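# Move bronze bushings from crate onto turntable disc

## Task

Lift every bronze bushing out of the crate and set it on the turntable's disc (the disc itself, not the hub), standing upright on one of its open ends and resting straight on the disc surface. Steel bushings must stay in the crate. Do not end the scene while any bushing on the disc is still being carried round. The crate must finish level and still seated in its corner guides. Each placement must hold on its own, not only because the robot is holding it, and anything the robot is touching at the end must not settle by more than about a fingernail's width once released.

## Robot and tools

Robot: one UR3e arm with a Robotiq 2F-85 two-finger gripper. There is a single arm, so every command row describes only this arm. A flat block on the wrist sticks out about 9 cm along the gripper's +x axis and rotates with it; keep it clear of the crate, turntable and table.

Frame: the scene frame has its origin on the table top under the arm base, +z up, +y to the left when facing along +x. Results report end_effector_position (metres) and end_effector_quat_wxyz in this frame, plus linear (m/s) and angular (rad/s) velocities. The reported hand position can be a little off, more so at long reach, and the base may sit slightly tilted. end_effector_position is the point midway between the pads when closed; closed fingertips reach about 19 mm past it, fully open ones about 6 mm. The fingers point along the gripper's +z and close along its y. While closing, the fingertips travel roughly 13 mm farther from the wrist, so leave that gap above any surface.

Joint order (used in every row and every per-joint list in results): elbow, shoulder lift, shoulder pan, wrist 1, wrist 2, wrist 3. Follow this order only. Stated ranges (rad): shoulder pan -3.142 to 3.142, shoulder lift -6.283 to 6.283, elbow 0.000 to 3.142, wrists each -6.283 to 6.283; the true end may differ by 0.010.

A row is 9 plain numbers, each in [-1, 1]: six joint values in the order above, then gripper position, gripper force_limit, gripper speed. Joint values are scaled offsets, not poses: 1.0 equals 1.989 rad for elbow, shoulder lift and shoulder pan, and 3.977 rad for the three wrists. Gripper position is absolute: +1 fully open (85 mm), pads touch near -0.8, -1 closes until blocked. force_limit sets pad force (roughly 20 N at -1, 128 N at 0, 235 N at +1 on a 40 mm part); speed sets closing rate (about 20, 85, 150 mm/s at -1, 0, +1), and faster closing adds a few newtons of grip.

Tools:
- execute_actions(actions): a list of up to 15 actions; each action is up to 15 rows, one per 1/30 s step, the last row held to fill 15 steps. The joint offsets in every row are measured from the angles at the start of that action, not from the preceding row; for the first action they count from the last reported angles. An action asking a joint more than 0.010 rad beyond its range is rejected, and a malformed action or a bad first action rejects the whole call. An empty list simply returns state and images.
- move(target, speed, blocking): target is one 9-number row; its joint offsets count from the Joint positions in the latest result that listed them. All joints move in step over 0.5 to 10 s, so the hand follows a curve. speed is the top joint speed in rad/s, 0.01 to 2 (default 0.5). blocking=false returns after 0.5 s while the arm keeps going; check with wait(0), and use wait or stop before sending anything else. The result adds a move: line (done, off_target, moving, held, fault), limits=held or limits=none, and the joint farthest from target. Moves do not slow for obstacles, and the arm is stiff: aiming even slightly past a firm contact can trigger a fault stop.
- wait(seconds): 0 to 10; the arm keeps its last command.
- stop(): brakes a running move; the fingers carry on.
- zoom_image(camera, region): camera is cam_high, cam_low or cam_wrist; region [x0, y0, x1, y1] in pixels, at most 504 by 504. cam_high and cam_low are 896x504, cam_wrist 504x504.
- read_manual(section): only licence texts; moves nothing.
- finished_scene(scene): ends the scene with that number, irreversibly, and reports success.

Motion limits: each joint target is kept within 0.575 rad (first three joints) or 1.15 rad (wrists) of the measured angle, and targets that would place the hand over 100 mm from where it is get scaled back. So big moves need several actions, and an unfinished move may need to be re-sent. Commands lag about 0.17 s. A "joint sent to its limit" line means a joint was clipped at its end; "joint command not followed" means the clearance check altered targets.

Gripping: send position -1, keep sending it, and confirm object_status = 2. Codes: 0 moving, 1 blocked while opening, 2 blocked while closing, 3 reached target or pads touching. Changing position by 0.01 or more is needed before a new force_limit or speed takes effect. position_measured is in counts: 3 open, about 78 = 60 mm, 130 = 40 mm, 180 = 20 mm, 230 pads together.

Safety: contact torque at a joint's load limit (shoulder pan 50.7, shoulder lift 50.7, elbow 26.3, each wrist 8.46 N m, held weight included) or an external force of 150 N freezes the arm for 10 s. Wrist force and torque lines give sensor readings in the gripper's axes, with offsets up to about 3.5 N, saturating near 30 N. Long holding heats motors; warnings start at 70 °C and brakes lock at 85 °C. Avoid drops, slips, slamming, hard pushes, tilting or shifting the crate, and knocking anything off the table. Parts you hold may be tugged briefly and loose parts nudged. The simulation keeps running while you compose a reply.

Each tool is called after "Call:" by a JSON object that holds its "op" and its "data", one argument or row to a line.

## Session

Call:
{"op": "execute_actions", "data": {
  "actions": []
}}

Scene clock: 0.00 s.
end_effector_position=(+0.3532, +0.1492, +0.2209) position_measured=3 object_status=3 end_effector_quat_wxyz=(-0.024, -0.053, +0.998, -0.037) end_effector_velocity=(-0.000, -0.000, +0.000) end_effector_angular_velocity=(-0.000, -0.000, +0.000)
Joint names: [elbow, shoulder lift, shoulder pan, wrist 1, wrist 2, wrist 3]
Joint positions: [ 1.552 -2.074  0.275 -1.517 -1.625 -0.021]
Joint velocities: [ 0. -0.  0.  0. -0.  0.]
Motor temperatures (°C, as the motors report them): [38 32 32 43 43 38]
Wrist force (N, on the end effector, along its own x y z axes, offset not removed): no reading
Wrist torque (N m, same axes, about the end effector's origin, offset not removed): no reading
Joint targets: [1.552 -2.074 0.275 -1.517 -1.625 -0.021]
camera_calibration (this result's frames):
cam_wrist: T_world_to_cam=[[-0.12578, 0.989479, -0.0714887, -0.0894991], [0.972824, 0.137142, 0.186564, -0.370938], [0.194405, -0.0460799, -0.979838, 0.30377], [0, 0, 0, 1]] pos_world=[0.290545, 0.153426, 0.360451]

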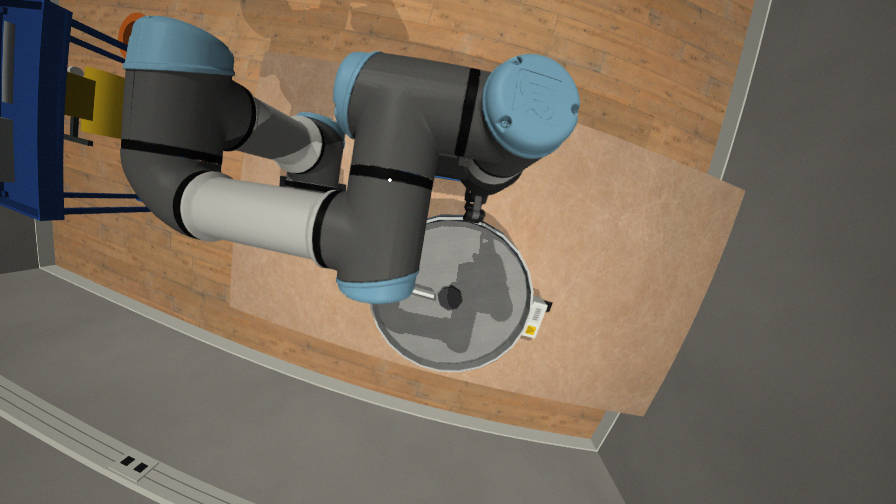

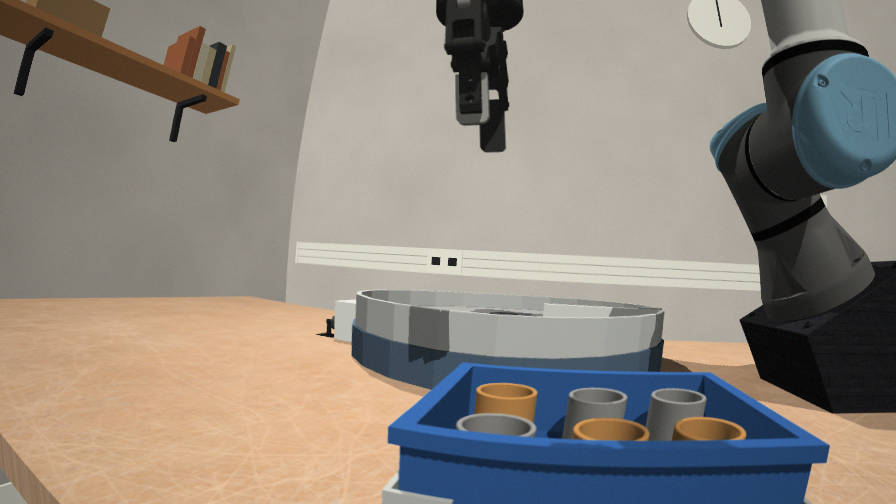

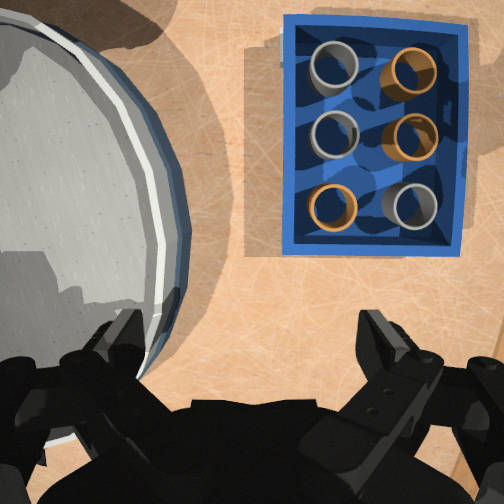

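Call:
{"op": "move", "data": {
  "target": [0.3052,-0.0548,0.2107,-0.1297,-0.0337,0.5145,0.07,-0.6,0],
  "speed": 1
}}

Scene clock: 5.37 s.
end_effector_position=(+0.2515, +0.2070, +0.1505) position_measured=121 object_status=3 end_effector_quat_wxyz=(+0.000, +0.708, +0.706, -0.001) end_effector_velocity=(-0.000, +0.000, +0.000) end_effector_angular_velocity=(+0.000, -0.001, -0.002)
Joint names: [elbow, shoulder lift, shoulder pan, wrist 1, wrist 2, wrist 3]
Joint positions: [ 2.159 -2.183  0.694 -2.033 -1.759  2.025]
Joint velocities: [ 0.    -0.     0.001 -0.001 -0.     0.002]
Motor temperatures (°C, as the motors report them): [38 32 32 43 43 38]
Wrist force (N, on the end effector, along its own x y z axes, offset not removed): [0.6 1.4 0.4]
Wrist torque (N m, same axes, about the end effector's origin, offset not removed): [0.17 -0.10 -0.01]
Joint targets: [2.159 -2.183 0.694 -2.033 -1.759 2.025]
move: done; limits=none; farthest joint: the shoulder pan, 0.000 radians from its target (0.419 radians at the start)
camera_calibration (this result's frames):
cam_wrist: T_world_to_cam=[[0.999868, 0.0161259, -0.00214374, -0.256632], [0.0161681, -0.970509, 0.240522, 0.195001], [0.00179812, -0.240524, -0.970641, 0.344528], [0, 0, 0, 1]] pos_world=[0.252825, 0.276256, 0.286961]

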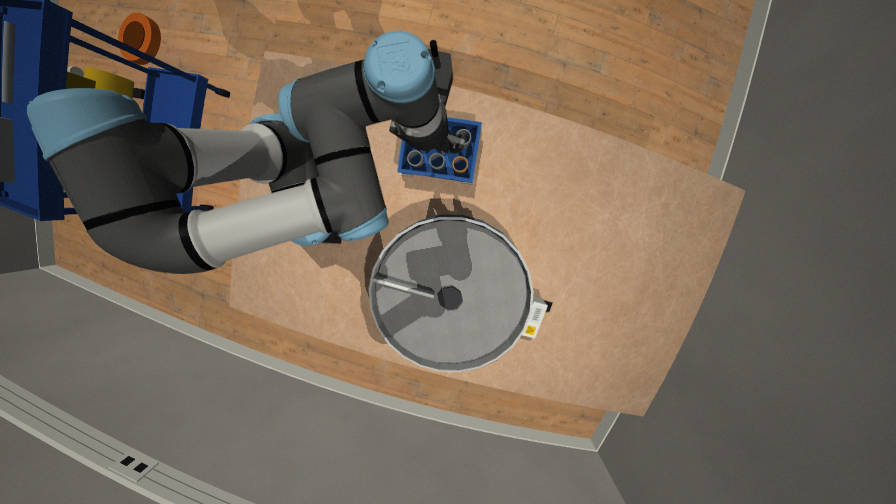

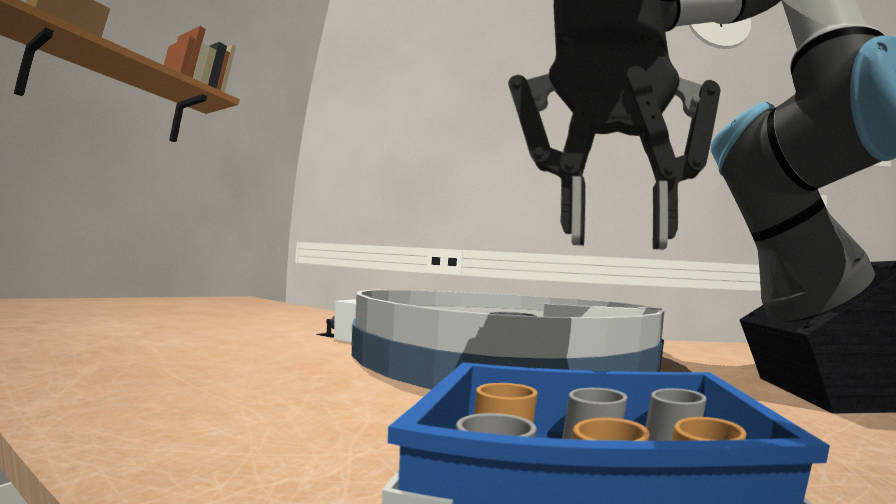

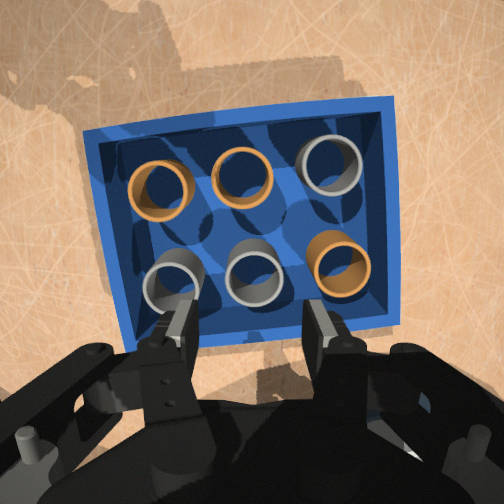

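Call:
{"op": "zoom_image", "data": {
  "camera": "cam_high",
  "region": [390, 100, 500, 190]
}}

Region (390, 100, 500, 190) of cam_high's 896x504 image, scaled by 4.582, with more detail than that image has; it fills the top 412 rows of this view, and the rest is white.

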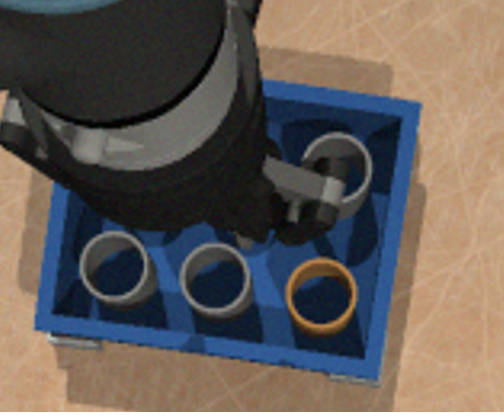

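Call:
{"op": "move", "data": {
  "target": [0.0096,0.1217,-0.0895,-0.0714,0.0214,0.1308,0.14,-0.6,0],
  "speed": 0.7
}}

Scene clock: 25.10 s.
end_effector_position=(+0.3037, +0.2036, +0.0914) position_measured=112 object_status=3 end_effector_quat_wxyz=(+0.001, +0.902, +0.431, -0.000) end_effector_velocity=(-0.000, +0.000, -0.000) end_effector_angular_velocity=(+0.000, +0.000, -0.002)
Joint names: [elbow, shoulder lift, shoulder pan, wrist 1, wrist 2, wrist 3]
Joint positions: [ 2.178 -1.941  0.516 -2.317 -1.674  2.545]
Joint velocities: [ 0.001  0.001 -0.    -0.001  0.     0.002]
Motor temperatures (°C, as the motors report them): [38 32 32 43 43 38]
Wrist force (N, on the end effector, along its own x y z axes, offset not removed): [0.6 1.2 0.1]
Wrist torque (N m, same axes, about the end effector's origin, offset not removed): [0.14 -0.11 -0.01]
Joint targets: [2.178 -1.941 0.516 -2.317 -1.674 2.545]
move: done; limits=none; farthest joint: the shoulder pan, 0.000 radians from its target (0.178 radians at the start)
camera_calibration (this result's frames):
cam_wrist: T_world_to_cam=[[0.788886, -0.614539, -0.00115215, -0.116468], [-0.59629, -0.765911, 0.240455, 0.349466], [-0.148651, -0.189005, -0.97066, 0.321489], [0, 0, 0, 1]] pos_world=[0.348053, 0.256848, 0.227891]

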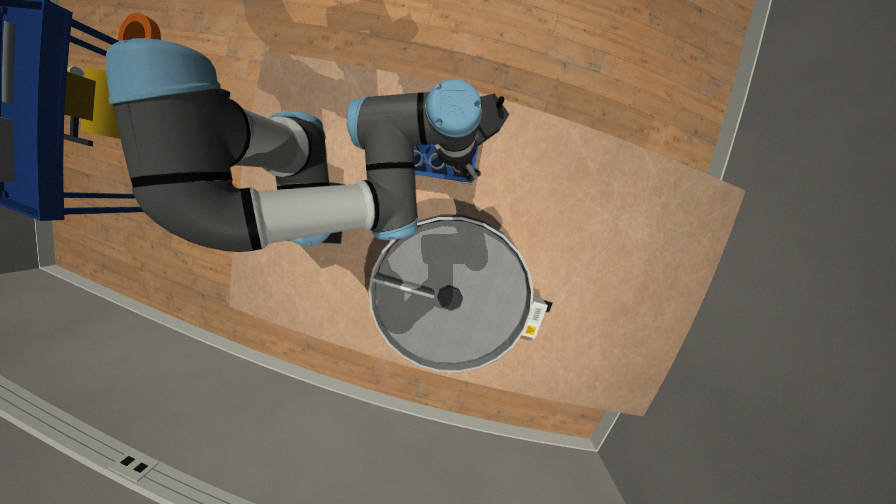

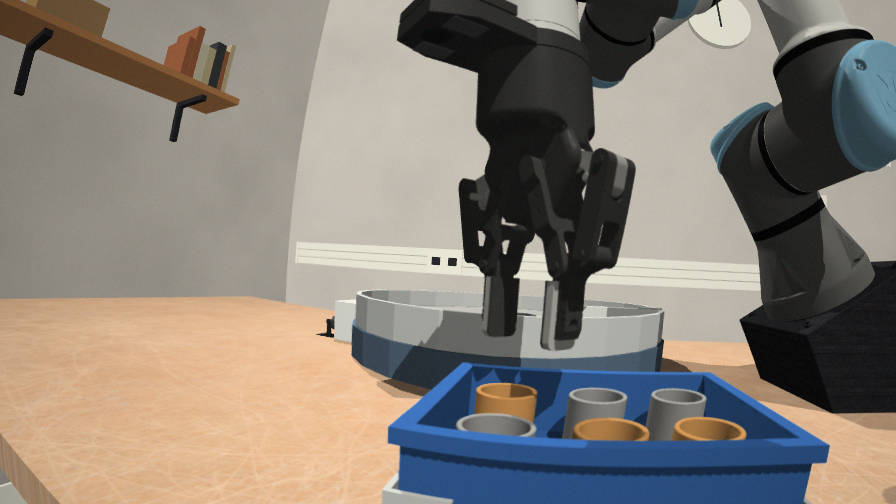

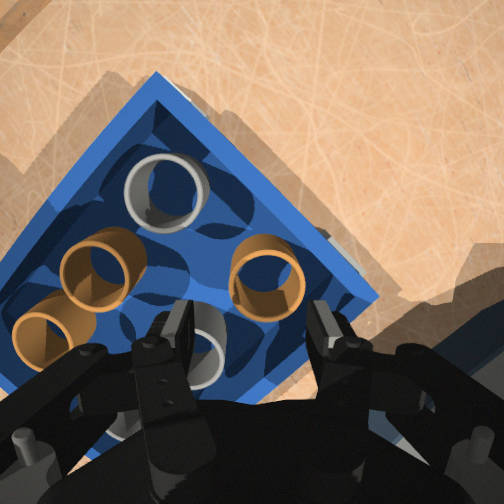

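Call:
{"op": "move", "data": {
  "target": [-0.0158,0.0083,-0.0085,0.0033,0.0021,-0.0033,0.14,-0.6,0],
  "speed": 0.3
}}

Call:
{"op": "move", "data": {
  "target": [0.018,0.046,-0.005,-0.0644,0.0013,-0.0016,0.14,-0.6,0],
  "speed": 0.2
}}

Scene clock: 33.67 s.
end_effector_position=(+0.3124, +0.2027, +0.0919) position_measured=112 object_status=3 end_effector_quat_wxyz=(+0.001, +0.903, +0.430, -0.000) end_effector_velocity=(+0.001, -0.000, +0.000) end_effector_angular_velocity=(+0.000, -0.001, -0.000)
Joint names: [elbow, shoulder lift, shoulder pan, wrist 1, wrist 2, wrist 3]
Joint positions: [ 2.147 -1.925  0.499 -2.304 -1.666  2.532]
Joint velocities: [-0.003  0.001 -0.001  0.001  0.001 -0.001]
Motor temperatures (°C, as the motors report them): [38 32 32 43 43 38]
Wrist force (N, on the end effector, along its own x y z axes, offset not removed): [1.1 1.2 0.4]
Wrist torque (N m, same axes, about the end effector's origin, offset not removed): [0.14 -0.18 0.06]
Joint targets: [2.146 -1.925 0.499 -2.304 -1.666 2.532]
move: done; limits=none; farthest joint: the shoulder pan, 0.000 radians from its target (0.016 radians at the start)
camera_calibration (this result's frames):
cam_wrist: T_world_to_cam=[[0.787831, -0.615891, -0.00104152, -0.123277], [-0.597671, -0.76493, 0.240148, 0.354095], [-0.148702, -0.188574, -0.970736, 0.32302], [0, 0, 0, 1]] pos_world=[0.356788, 0.255846, 0.228404]

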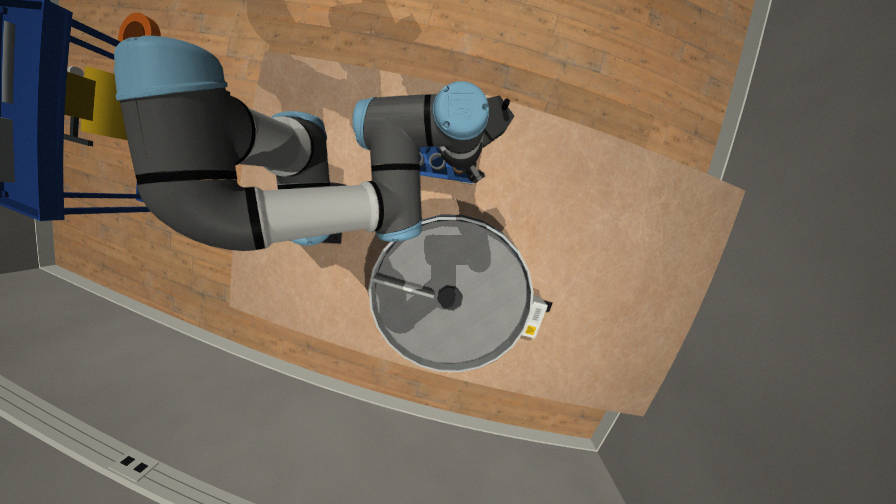

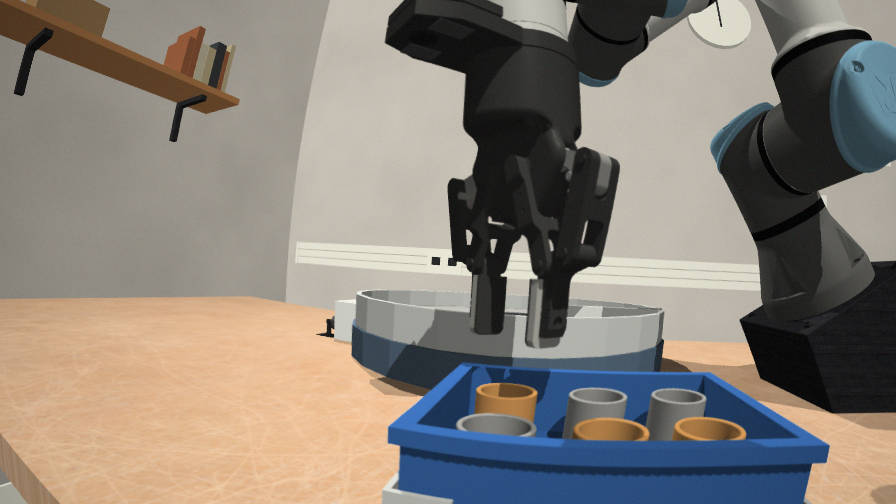

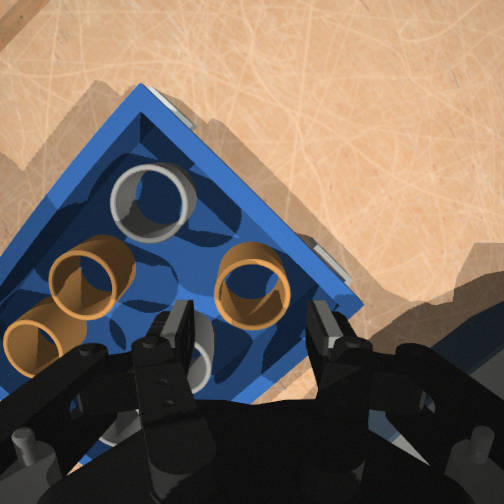

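Scene clock: 35.47 s.
end_effector_position=(+0.3473, +0.2115, +0.0807) position_measured=112 object_status=3 end_effector_quat_wxyz=(+0.011, +0.904, +0.423, +0.062) end_effector_velocity=(-0.000, +0.000, -0.000) end_effector_angular_velocity=(+0.000, -0.000, +0.001)
Joint names: [elbow, shoulder lift, shoulder pan, wrist 1, wrist 2, wrist 3]
Joint positions: [ 2.182 -1.833  0.489 -2.56  -1.661  2.526]
Joint velocities: [ 0.002  0.001  0.001 -0.002  0.    -0.   ]
Motor temperatures (°C, as the motors report them): [38 32 32 43 43 38]
Wrist force (N, on the end effector, along its own x y z axes, offset not removed): [1.2 0.6 0.5]
Wrist torque (N m, same axes, about the end effector's origin, offset not removed): [0.04 -0.20 -0.01]
Joint targets: [2.182 -1.833 0.489 -2.560 -1.661 2.526]
move: done; limits=none; farthest joint: the shoulder pan, 0.000 radians from its target (0.010 radians at the start)
camera_calibration (this result's frames):
cam_wrist: T_world_to_cam=[[0.774888, -0.627818, 0.0734305, -0.144353], [-0.631349, -0.763078, 0.138237, 0.403818], [-0.0307545, -0.153479, -0.987673, 0.272032], [0, 0, 0, 1]] pos_world=[0.375174, 0.259268, 0.223456]

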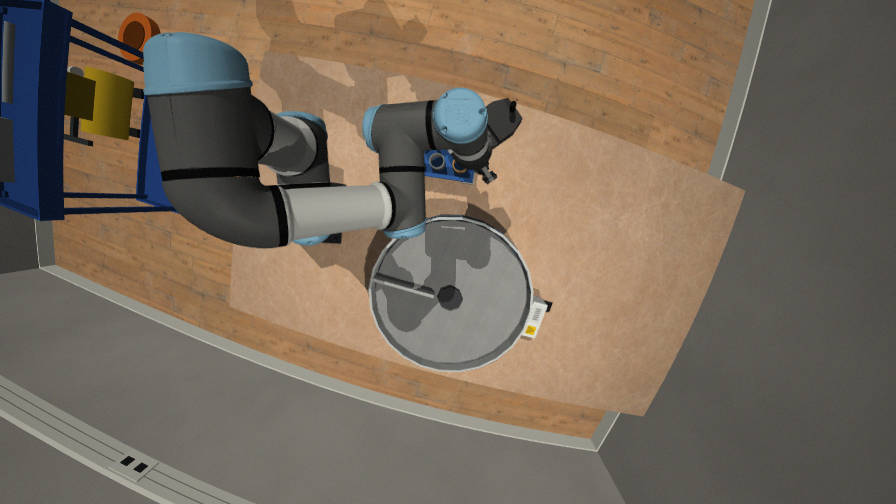

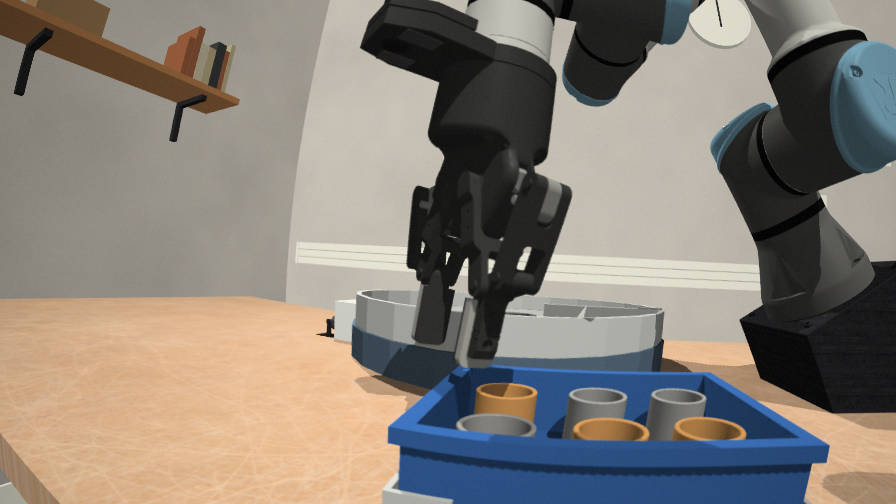

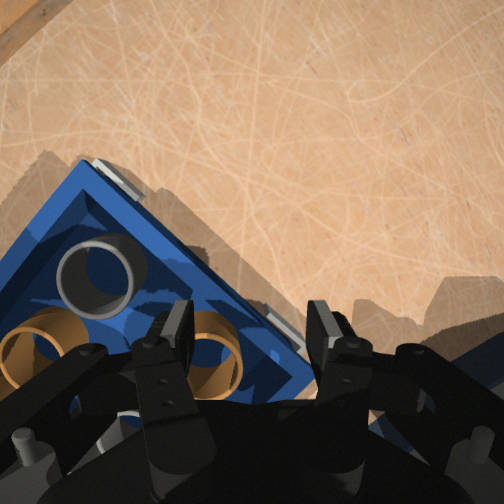

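Call:
{"op": "execute_actions", "data": {
  "actions": []
}}

Scene clock: 57.30 s.
end_effector_position=(+0.3473, +0.2115, +0.0807) position_measured=112 object_status=3 end_effector_quat_wxyz=(+0.011, +0.904, +0.423, +0.063) end_effector_velocity=(+0.000, -0.001, -0.000) end_effector_angular_velocity=(-0.001, -0.001, -0.002)
Joint names: [elbow, shoulder lift, shoulder pan, wrist 1, wrist 2, wrist 3]
Joint positions: [ 2.182 -1.833  0.489 -2.56  -1.661  2.526]
Joint velocities: [-0.    -0.    -0.002 -0.    -0.     0.   ]
Motor temperatures (°C, as the motors report them): [38 32 32 43 43 38]
Wrist force (N, on the end effector, along its own x y z axes, offset not removed): [0.4 1.7 -0.1]
Wrist torque (N m, same axes, about the end effector's origin, offset not removed): [0.23 -0.11 0.00]
Joint targets: [2.182 -1.833 0.489 -2.560 -1.661 2.526]
camera_calibration (this result's frames):
cam_wrist: T_world_to_cam=[[0.774872, -0.62783, 0.0735024, -0.14437], [-0.631375, -0.763075, 0.138138, 0.403861], [-0.0306393, -0.153447, -0.987682, 0.271979], [0, 0, 0, 1]] pos_world=[0.37519, 0.25927, 0.223452]

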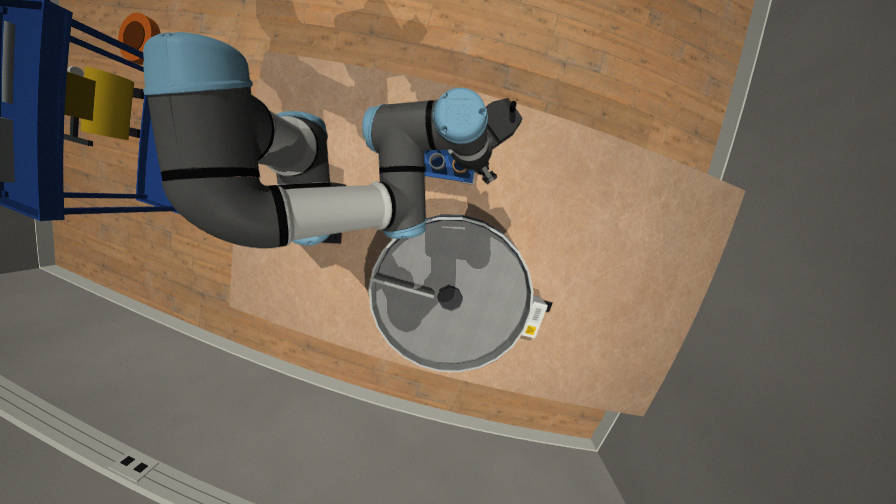

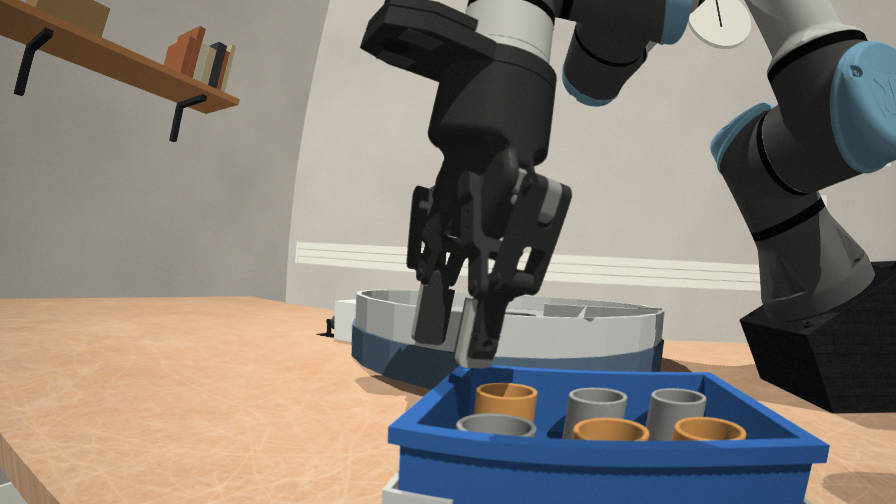

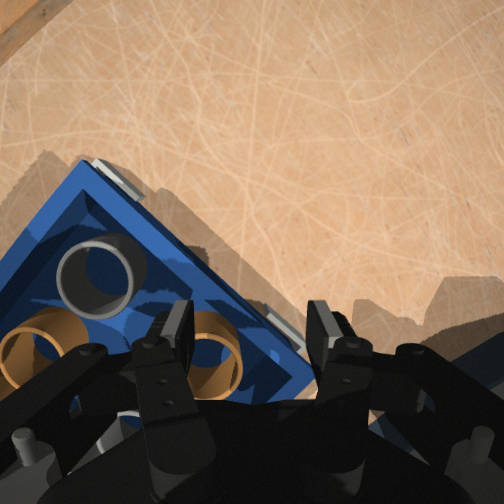

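Call:
{"op": "move", "data": {
  "target": [-0.0176,-0.0463,0.005,0.0644,-0.0013,0.0015,0.14,-0.6,0]
}}

Call:
{"op": "move", "data": {
  "target": [0.024,0.0615,-0.0066,-0.043,0.0018,-0.002,0.14,-0.6,0],
  "speed": 0.15
}}

Scene clock: 63.97 s.
end_effector_position=(+0.3122, +0.2027, +0.0918) position_measured=112 object_status=3 end_effector_quat_wxyz=(+0.001, +0.903, +0.430, -0.000) end_effector_velocity=(-0.000, +0.000, +0.000) end_effector_angular_velocity=(+0.000, +0.001, +0.001)
Joint names: [elbow, shoulder lift, shoulder pan, wrist 1, wrist 2, wrist 3]
Joint positions: [ 2.147 -1.925  0.499 -2.304 -1.666  2.532]
Joint velocities: [-0.001 -0.001  0.001  0.002 -0.     0.   ]
Motor temperatures (°C, as the motors report them): [38 32 32 43 43 38]
Wrist force (N, on the end effector, along its own x y z axes, offset not removed): [0.5 0.8 0.2]
Wrist torque (N m, same axes, about the end effector's origin, offset not removed): [0.10 -0.09 0.01]
Joint targets: [2.147 -1.925 0.499 -2.304 -1.666 2.532]
move: done; limits=none; farthest joint: the shoulder pan, 0.000 radians from its target (0.010 radians at the start)
camera_calibration (this result's frames):
cam_wrist: T_world_to_cam=[[0.788078, -0.615574, -0.00108945, -0.123303], [-0.597344, -0.765165, 0.240213, 0.353897], [-0.148702, -0.188656, -0.97072, 0.322962], [0, 0, 0, 1]] pos_world=[0.356596, 0.255816, 0.22836]

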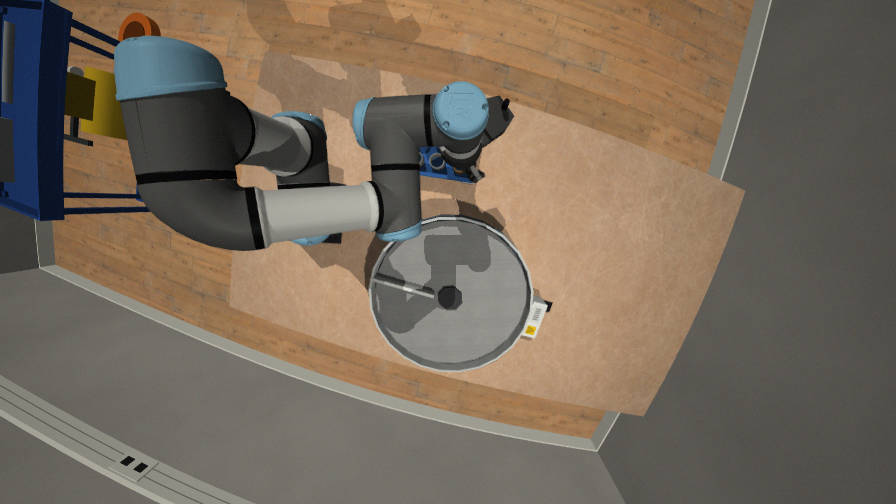

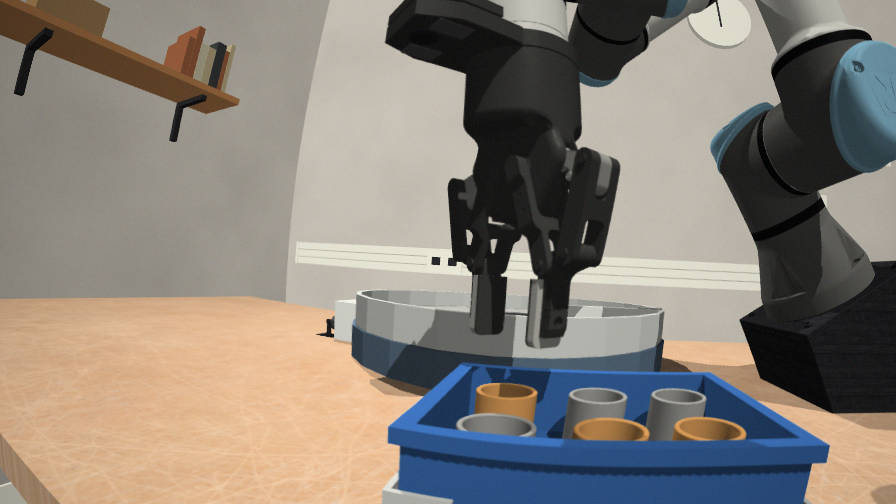

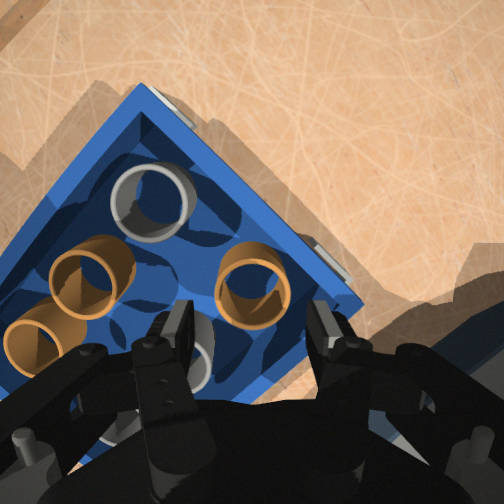

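Scene clock: 75.30 s.
end_effector_position=(+0.3198, +0.2046, +0.0636) position_measured=112 object_status=3 end_effector_quat_wxyz=(+0.002, +0.904, +0.428, +0.006) end_effector_velocity=(+0.000, +0.000, +0.000) end_effector_angular_velocity=(+0.000, -0.001, +0.000)
Joint names: [elbow, shoulder lift, shoulder pan, wrist 1, wrist 2, wrist 3]
Joint positions: [ 2.189 -1.812  0.487 -2.473 -1.661  2.524]
Joint velocities: [-0.001  0.     0.001 -0.    -0.    -0.   ]
Motor temperatures (°C, as the motors report them): [38 32 32 43 43 38]
Wrist force (N, on the end effector, along its own x y z axes, offset not removed): [-10.6 -1.5 -30.0]
Wrist torque (N m, same axes, about the end effector's origin, offset not removed): [-1.65 0.18 0.31]
Joint targets: [2.192 -1.810 0.486 -2.470 -1.659 2.524]
TORQUE FAULT: the external load on the wrist 1 reached its load limit, and the arm stopped for 10 seconds. That time counts as 20 of the actions that you can send in this scene. The arm's remaining commands of this call were not run. The arm holds where it stopped, with its grip as last carried out, and accepts commands again: back off and push less far. The arm stops again, at the same cost, whenever a joint's load reaches its limit.
move: fault; limits=none; farthest joint: the shoulder lift, 0.009 radians from its target (0.122 radians at the start)
camera_calibration (this result's frames):
cam_wrist: T_world_to_cam=[[0.785469, -0.618858, 0.00727991, -0.127123], [-0.603508, -0.763274, 0.230633, 0.368851], [-0.137172, -0.185549, -0.973014, 0.292874], [0, 0, 0, 1]] pos_world=[0.36263, 0.257205, 0.200826]

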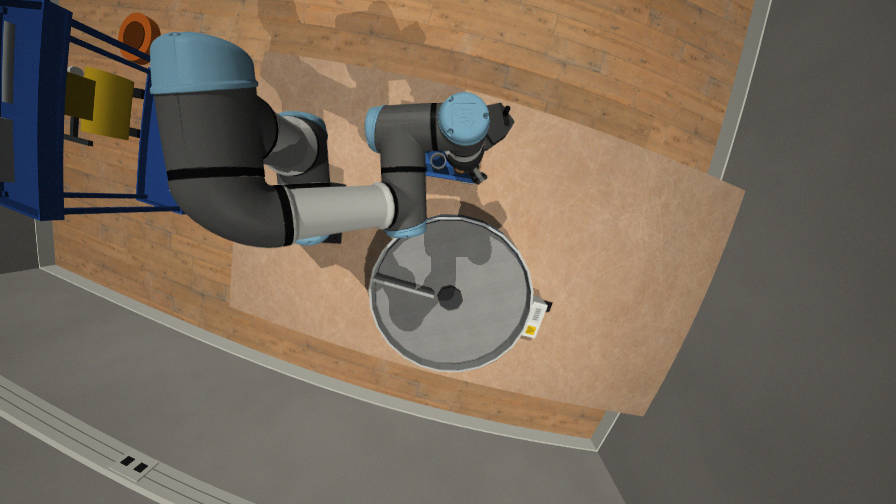

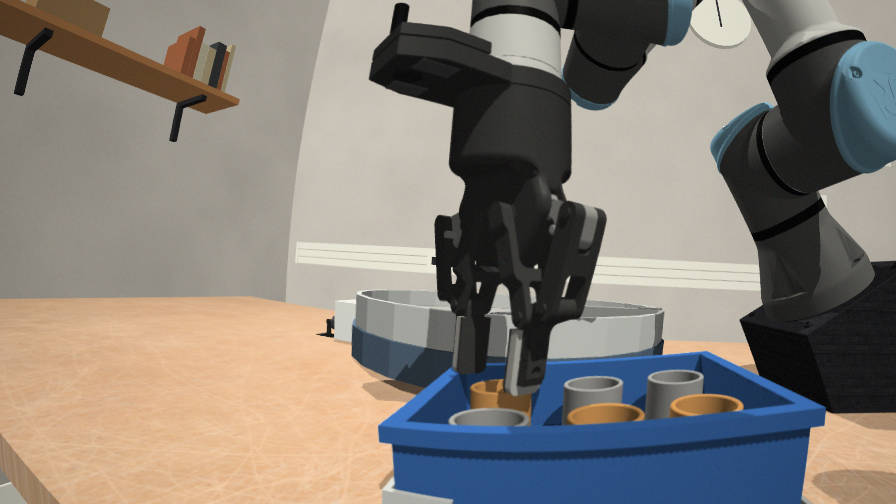

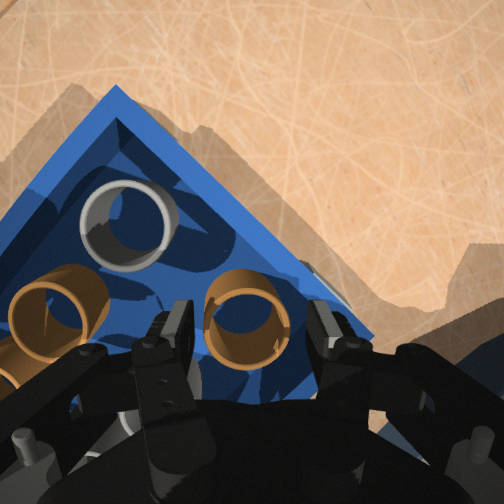

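Call:
{"op": "move", "data": {
  "target": [-0.021,-0.057,0.006,0.0425,-0.0013,0.002,-0.33,-0.6,0]
}}

Call:
{"op": "move", "data": {
  "target": [0.0266,0.0328,0.0288,-0.0282,-0.0068,0.0128,-0.33,-0.6,0],
  "speed": 0.2
}}

Scene clock: 94.47 s.
end_effector_position=(+0.3123, +0.2026, +0.0919) position_measured=171 object_status=3 end_effector_quat_wxyz=(+0.001, +0.903, +0.430, -0.000) end_effector_velocity=(-0.000, +0.000, +0.000) end_effector_angular_velocity=(+0.000, +0.000, +0.001)
Joint names: [elbow, shoulder lift, shoulder pan, wrist 1, wrist 2, wrist 3]
Joint positions: [ 2.147 -1.925  0.499 -2.304 -1.666  2.532]
Joint velocities: [-0.    -0.002  0.001  0.002 -0.     0.   ]
Motor temperatures (°C, as the motors report them): [38 32 32 43 43 38]
Wrist force (N, on the end effector, along its own x y z axes, offset not removed): [0.6 0.7 -0.3]
Wrist torque (N m, same axes, about the end effector's origin, offset not removed): [0.05 -0.13 0.00]
Joint targets: [2.147 -1.925 0.499 -2.304 -1.666 2.532]
move: done; limits=none; farthest joint: the shoulder pan, 0.000 radians from its target (0.012 radians at the start)
camera_calibration (this result's frames):
cam_wrist: T_world_to_cam=[[0.787749, -0.615996, -0.00091829, -0.12326], [-0.597765, -0.764793, 0.240351, 0.353948], [-0.148758, -0.188787, -0.970686, 0.323022], [0, 0, 0, 1]] pos_world=[0.356728, 0.255752, 0.228368]

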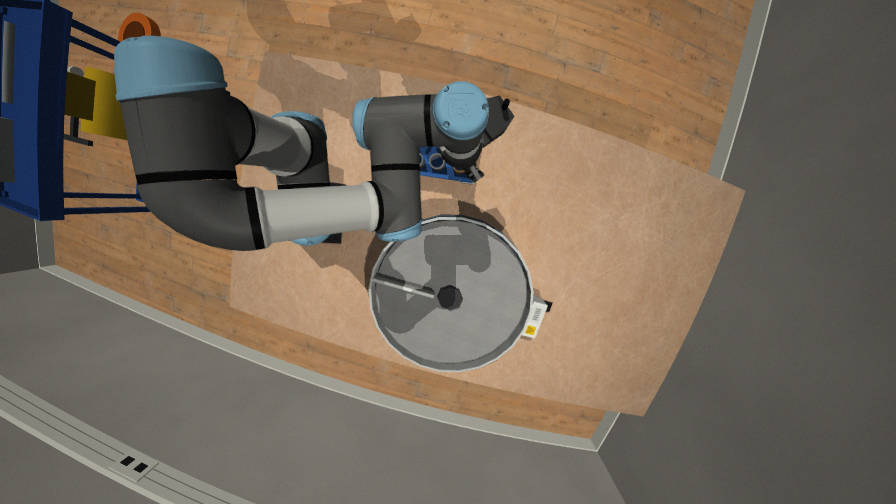

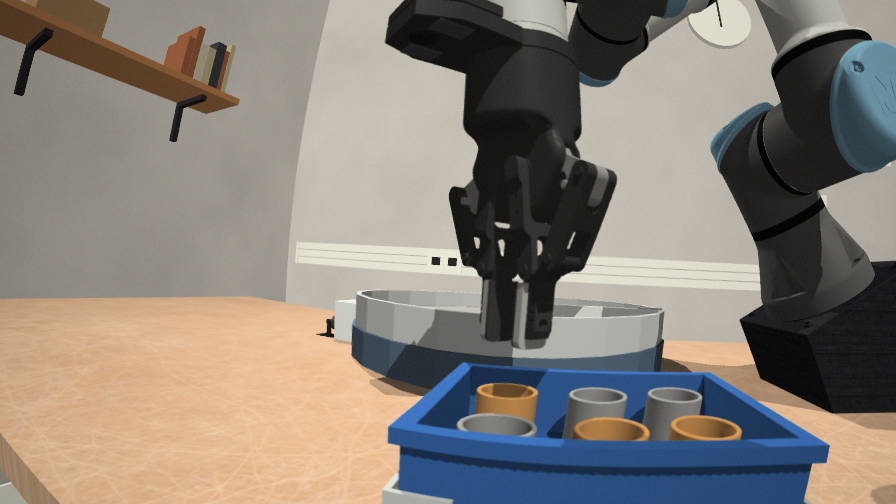

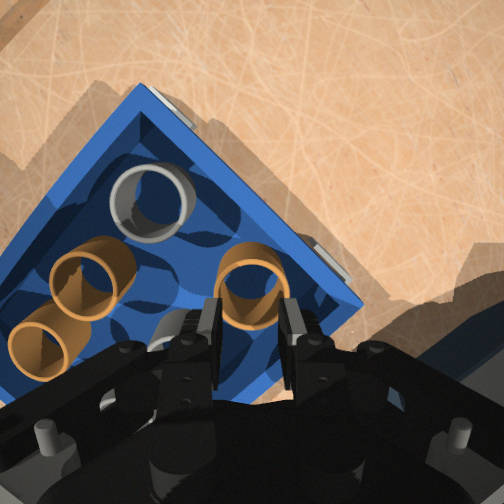

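Scene clock: 95.57 s.
end_effector_position=(+0.2997, +0.2129, +0.0757) position_measured=171 object_status=3 end_effector_quat_wxyz=(+0.000, +0.903, +0.430, -0.001) end_effector_velocity=(-0.000, +0.001, -0.000) end_effector_angular_velocity=(+0.001, +0.000, +0.001)
Joint names: [elbow, shoulder lift, shoulder pan, wrist 1, wrist 2, wrist 3]
Joint positions: [ 2.2   -1.86   0.556 -2.416 -1.693  2.583]
Joint velocities: [ 0.     0.002  0.003 -0.002 -0.     0.001]
Motor temperatures (°C, as the motors report them): [38 32 32 43 43 38]
Wrist force (N, on the end effector, along its own x y z axes, offset not removed): [0.1 0.8 0.6]
Wrist torque (N m, same axes, about the end effector's origin, offset not removed): [0.09 -0.08 0.03]
Joint targets: [2.200 -1.860 0.556 -2.416 -1.693 2.583]
move: done; limits=none; farthest joint: the shoulder pan, 0.000 radians from its target (0.058 radians at the start)
camera_calibration (this result's frames):
cam_wrist: T_world_to_cam=[[0.787423, -0.616411, -0.00188555, -0.106765], [-0.597994, -0.764631, 0.240298, 0.358183], [-0.149564, -0.188088, -0.970697, 0.307505], [0, 0, 0, 1]] pos_world=[0.344252, 0.265905, 0.212223]

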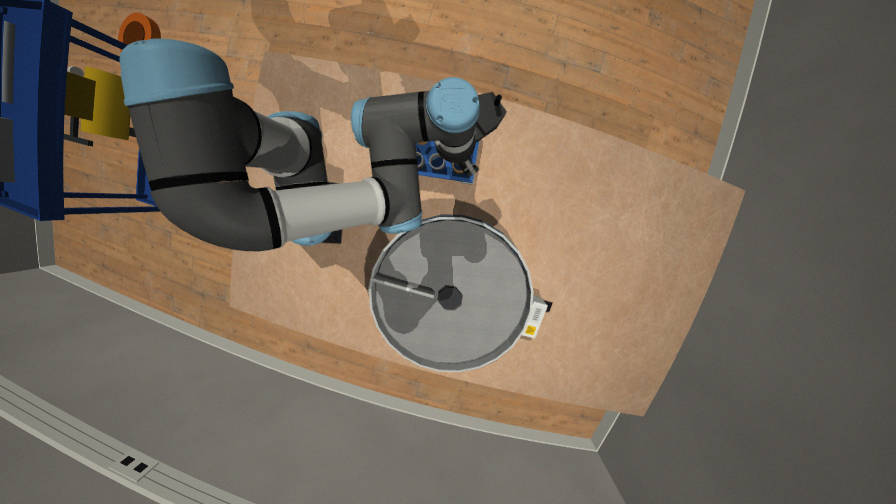

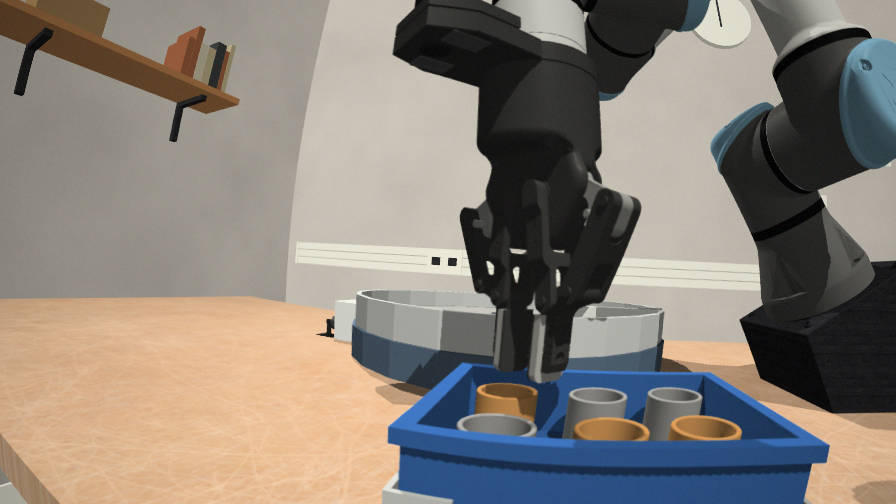

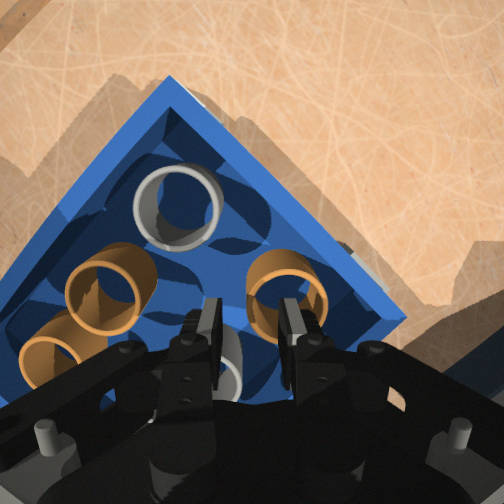

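Call:
{"op": "move", "data": {
  "target": [0.0125,0.0315,-0.0033,-0.022,0.0009,-0.001,-0.33,-0.6,0],
  "speed": 0.1
}}

Scene clock: 98.77 s.
end_effector_position=(+0.3003, +0.2137, +0.0598) position_measured=171 object_status=3 end_effector_quat_wxyz=(+0.000, +0.903, +0.429, -0.001) end_effector_velocity=(+0.000, +0.000, -0.000) end_effector_angular_velocity=(+0.001, -0.001, +0.001)
Joint names: [elbow, shoulder lift, shoulder pan, wrist 1, wrist 2, wrist 3]
Joint positions: [ 2.225 -1.797  0.549 -2.503 -1.689  2.579]
Joint velocities: [-0.001  0.002  0.001 -0.003 -0.     0.   ]
Motor temperatures (°C, as the motors report them): [38 32 32 43 43 38]
Wrist force (N, on the end effector, along its own x y z axes, offset not removed): [0.5 1.9 -0.3]
Wrist torque (N m, same axes, about the end effector's origin, offset not removed): [0.24 -0.10 0.04]
Joint targets: [2.225 -1.797 0.549 -2.504 -1.689 2.579]
move: done; limits=none; farthest joint: the shoulder pan, 0.000 radians from its target (0.006 radians at the start)
camera_calibration (this result's frames):
cam_wrist: T_world_to_cam=[[0.78636, -0.617763, -0.0025941, -0.106086], [-0.599121, -0.76364, 0.24064, 0.363148], [-0.15064, -0.187676, -0.970611, 0.292548], [0, 0, 0, 1]] pos_world=[0.345061, 0.266683, 0.196287]

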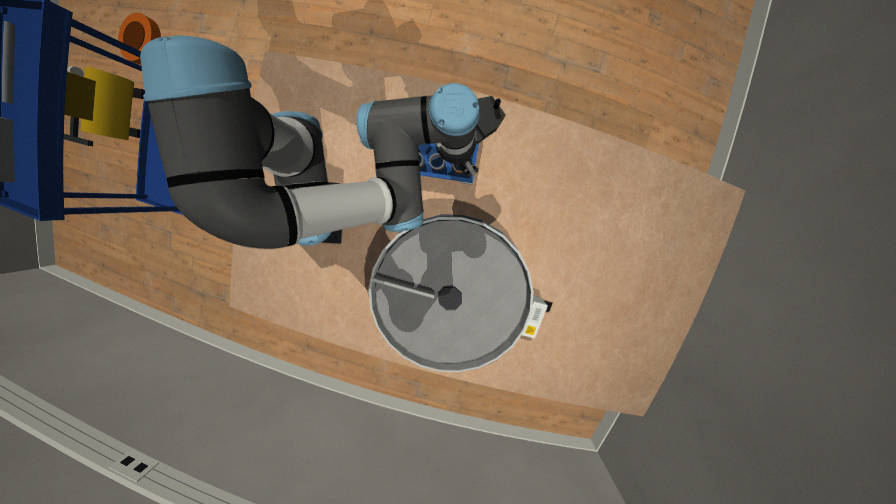

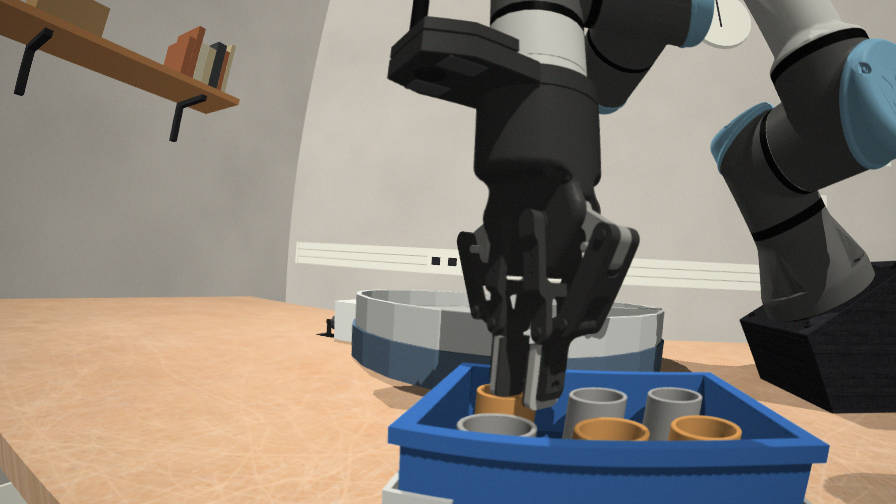

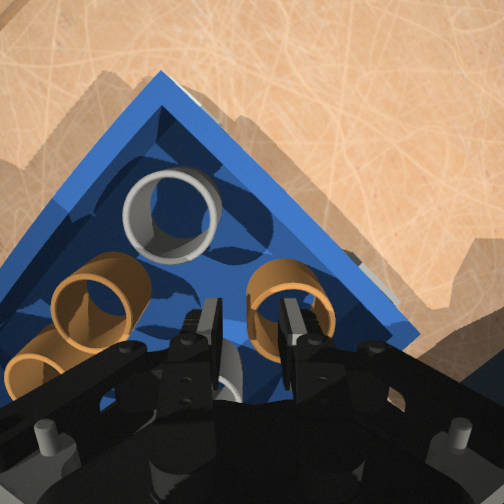

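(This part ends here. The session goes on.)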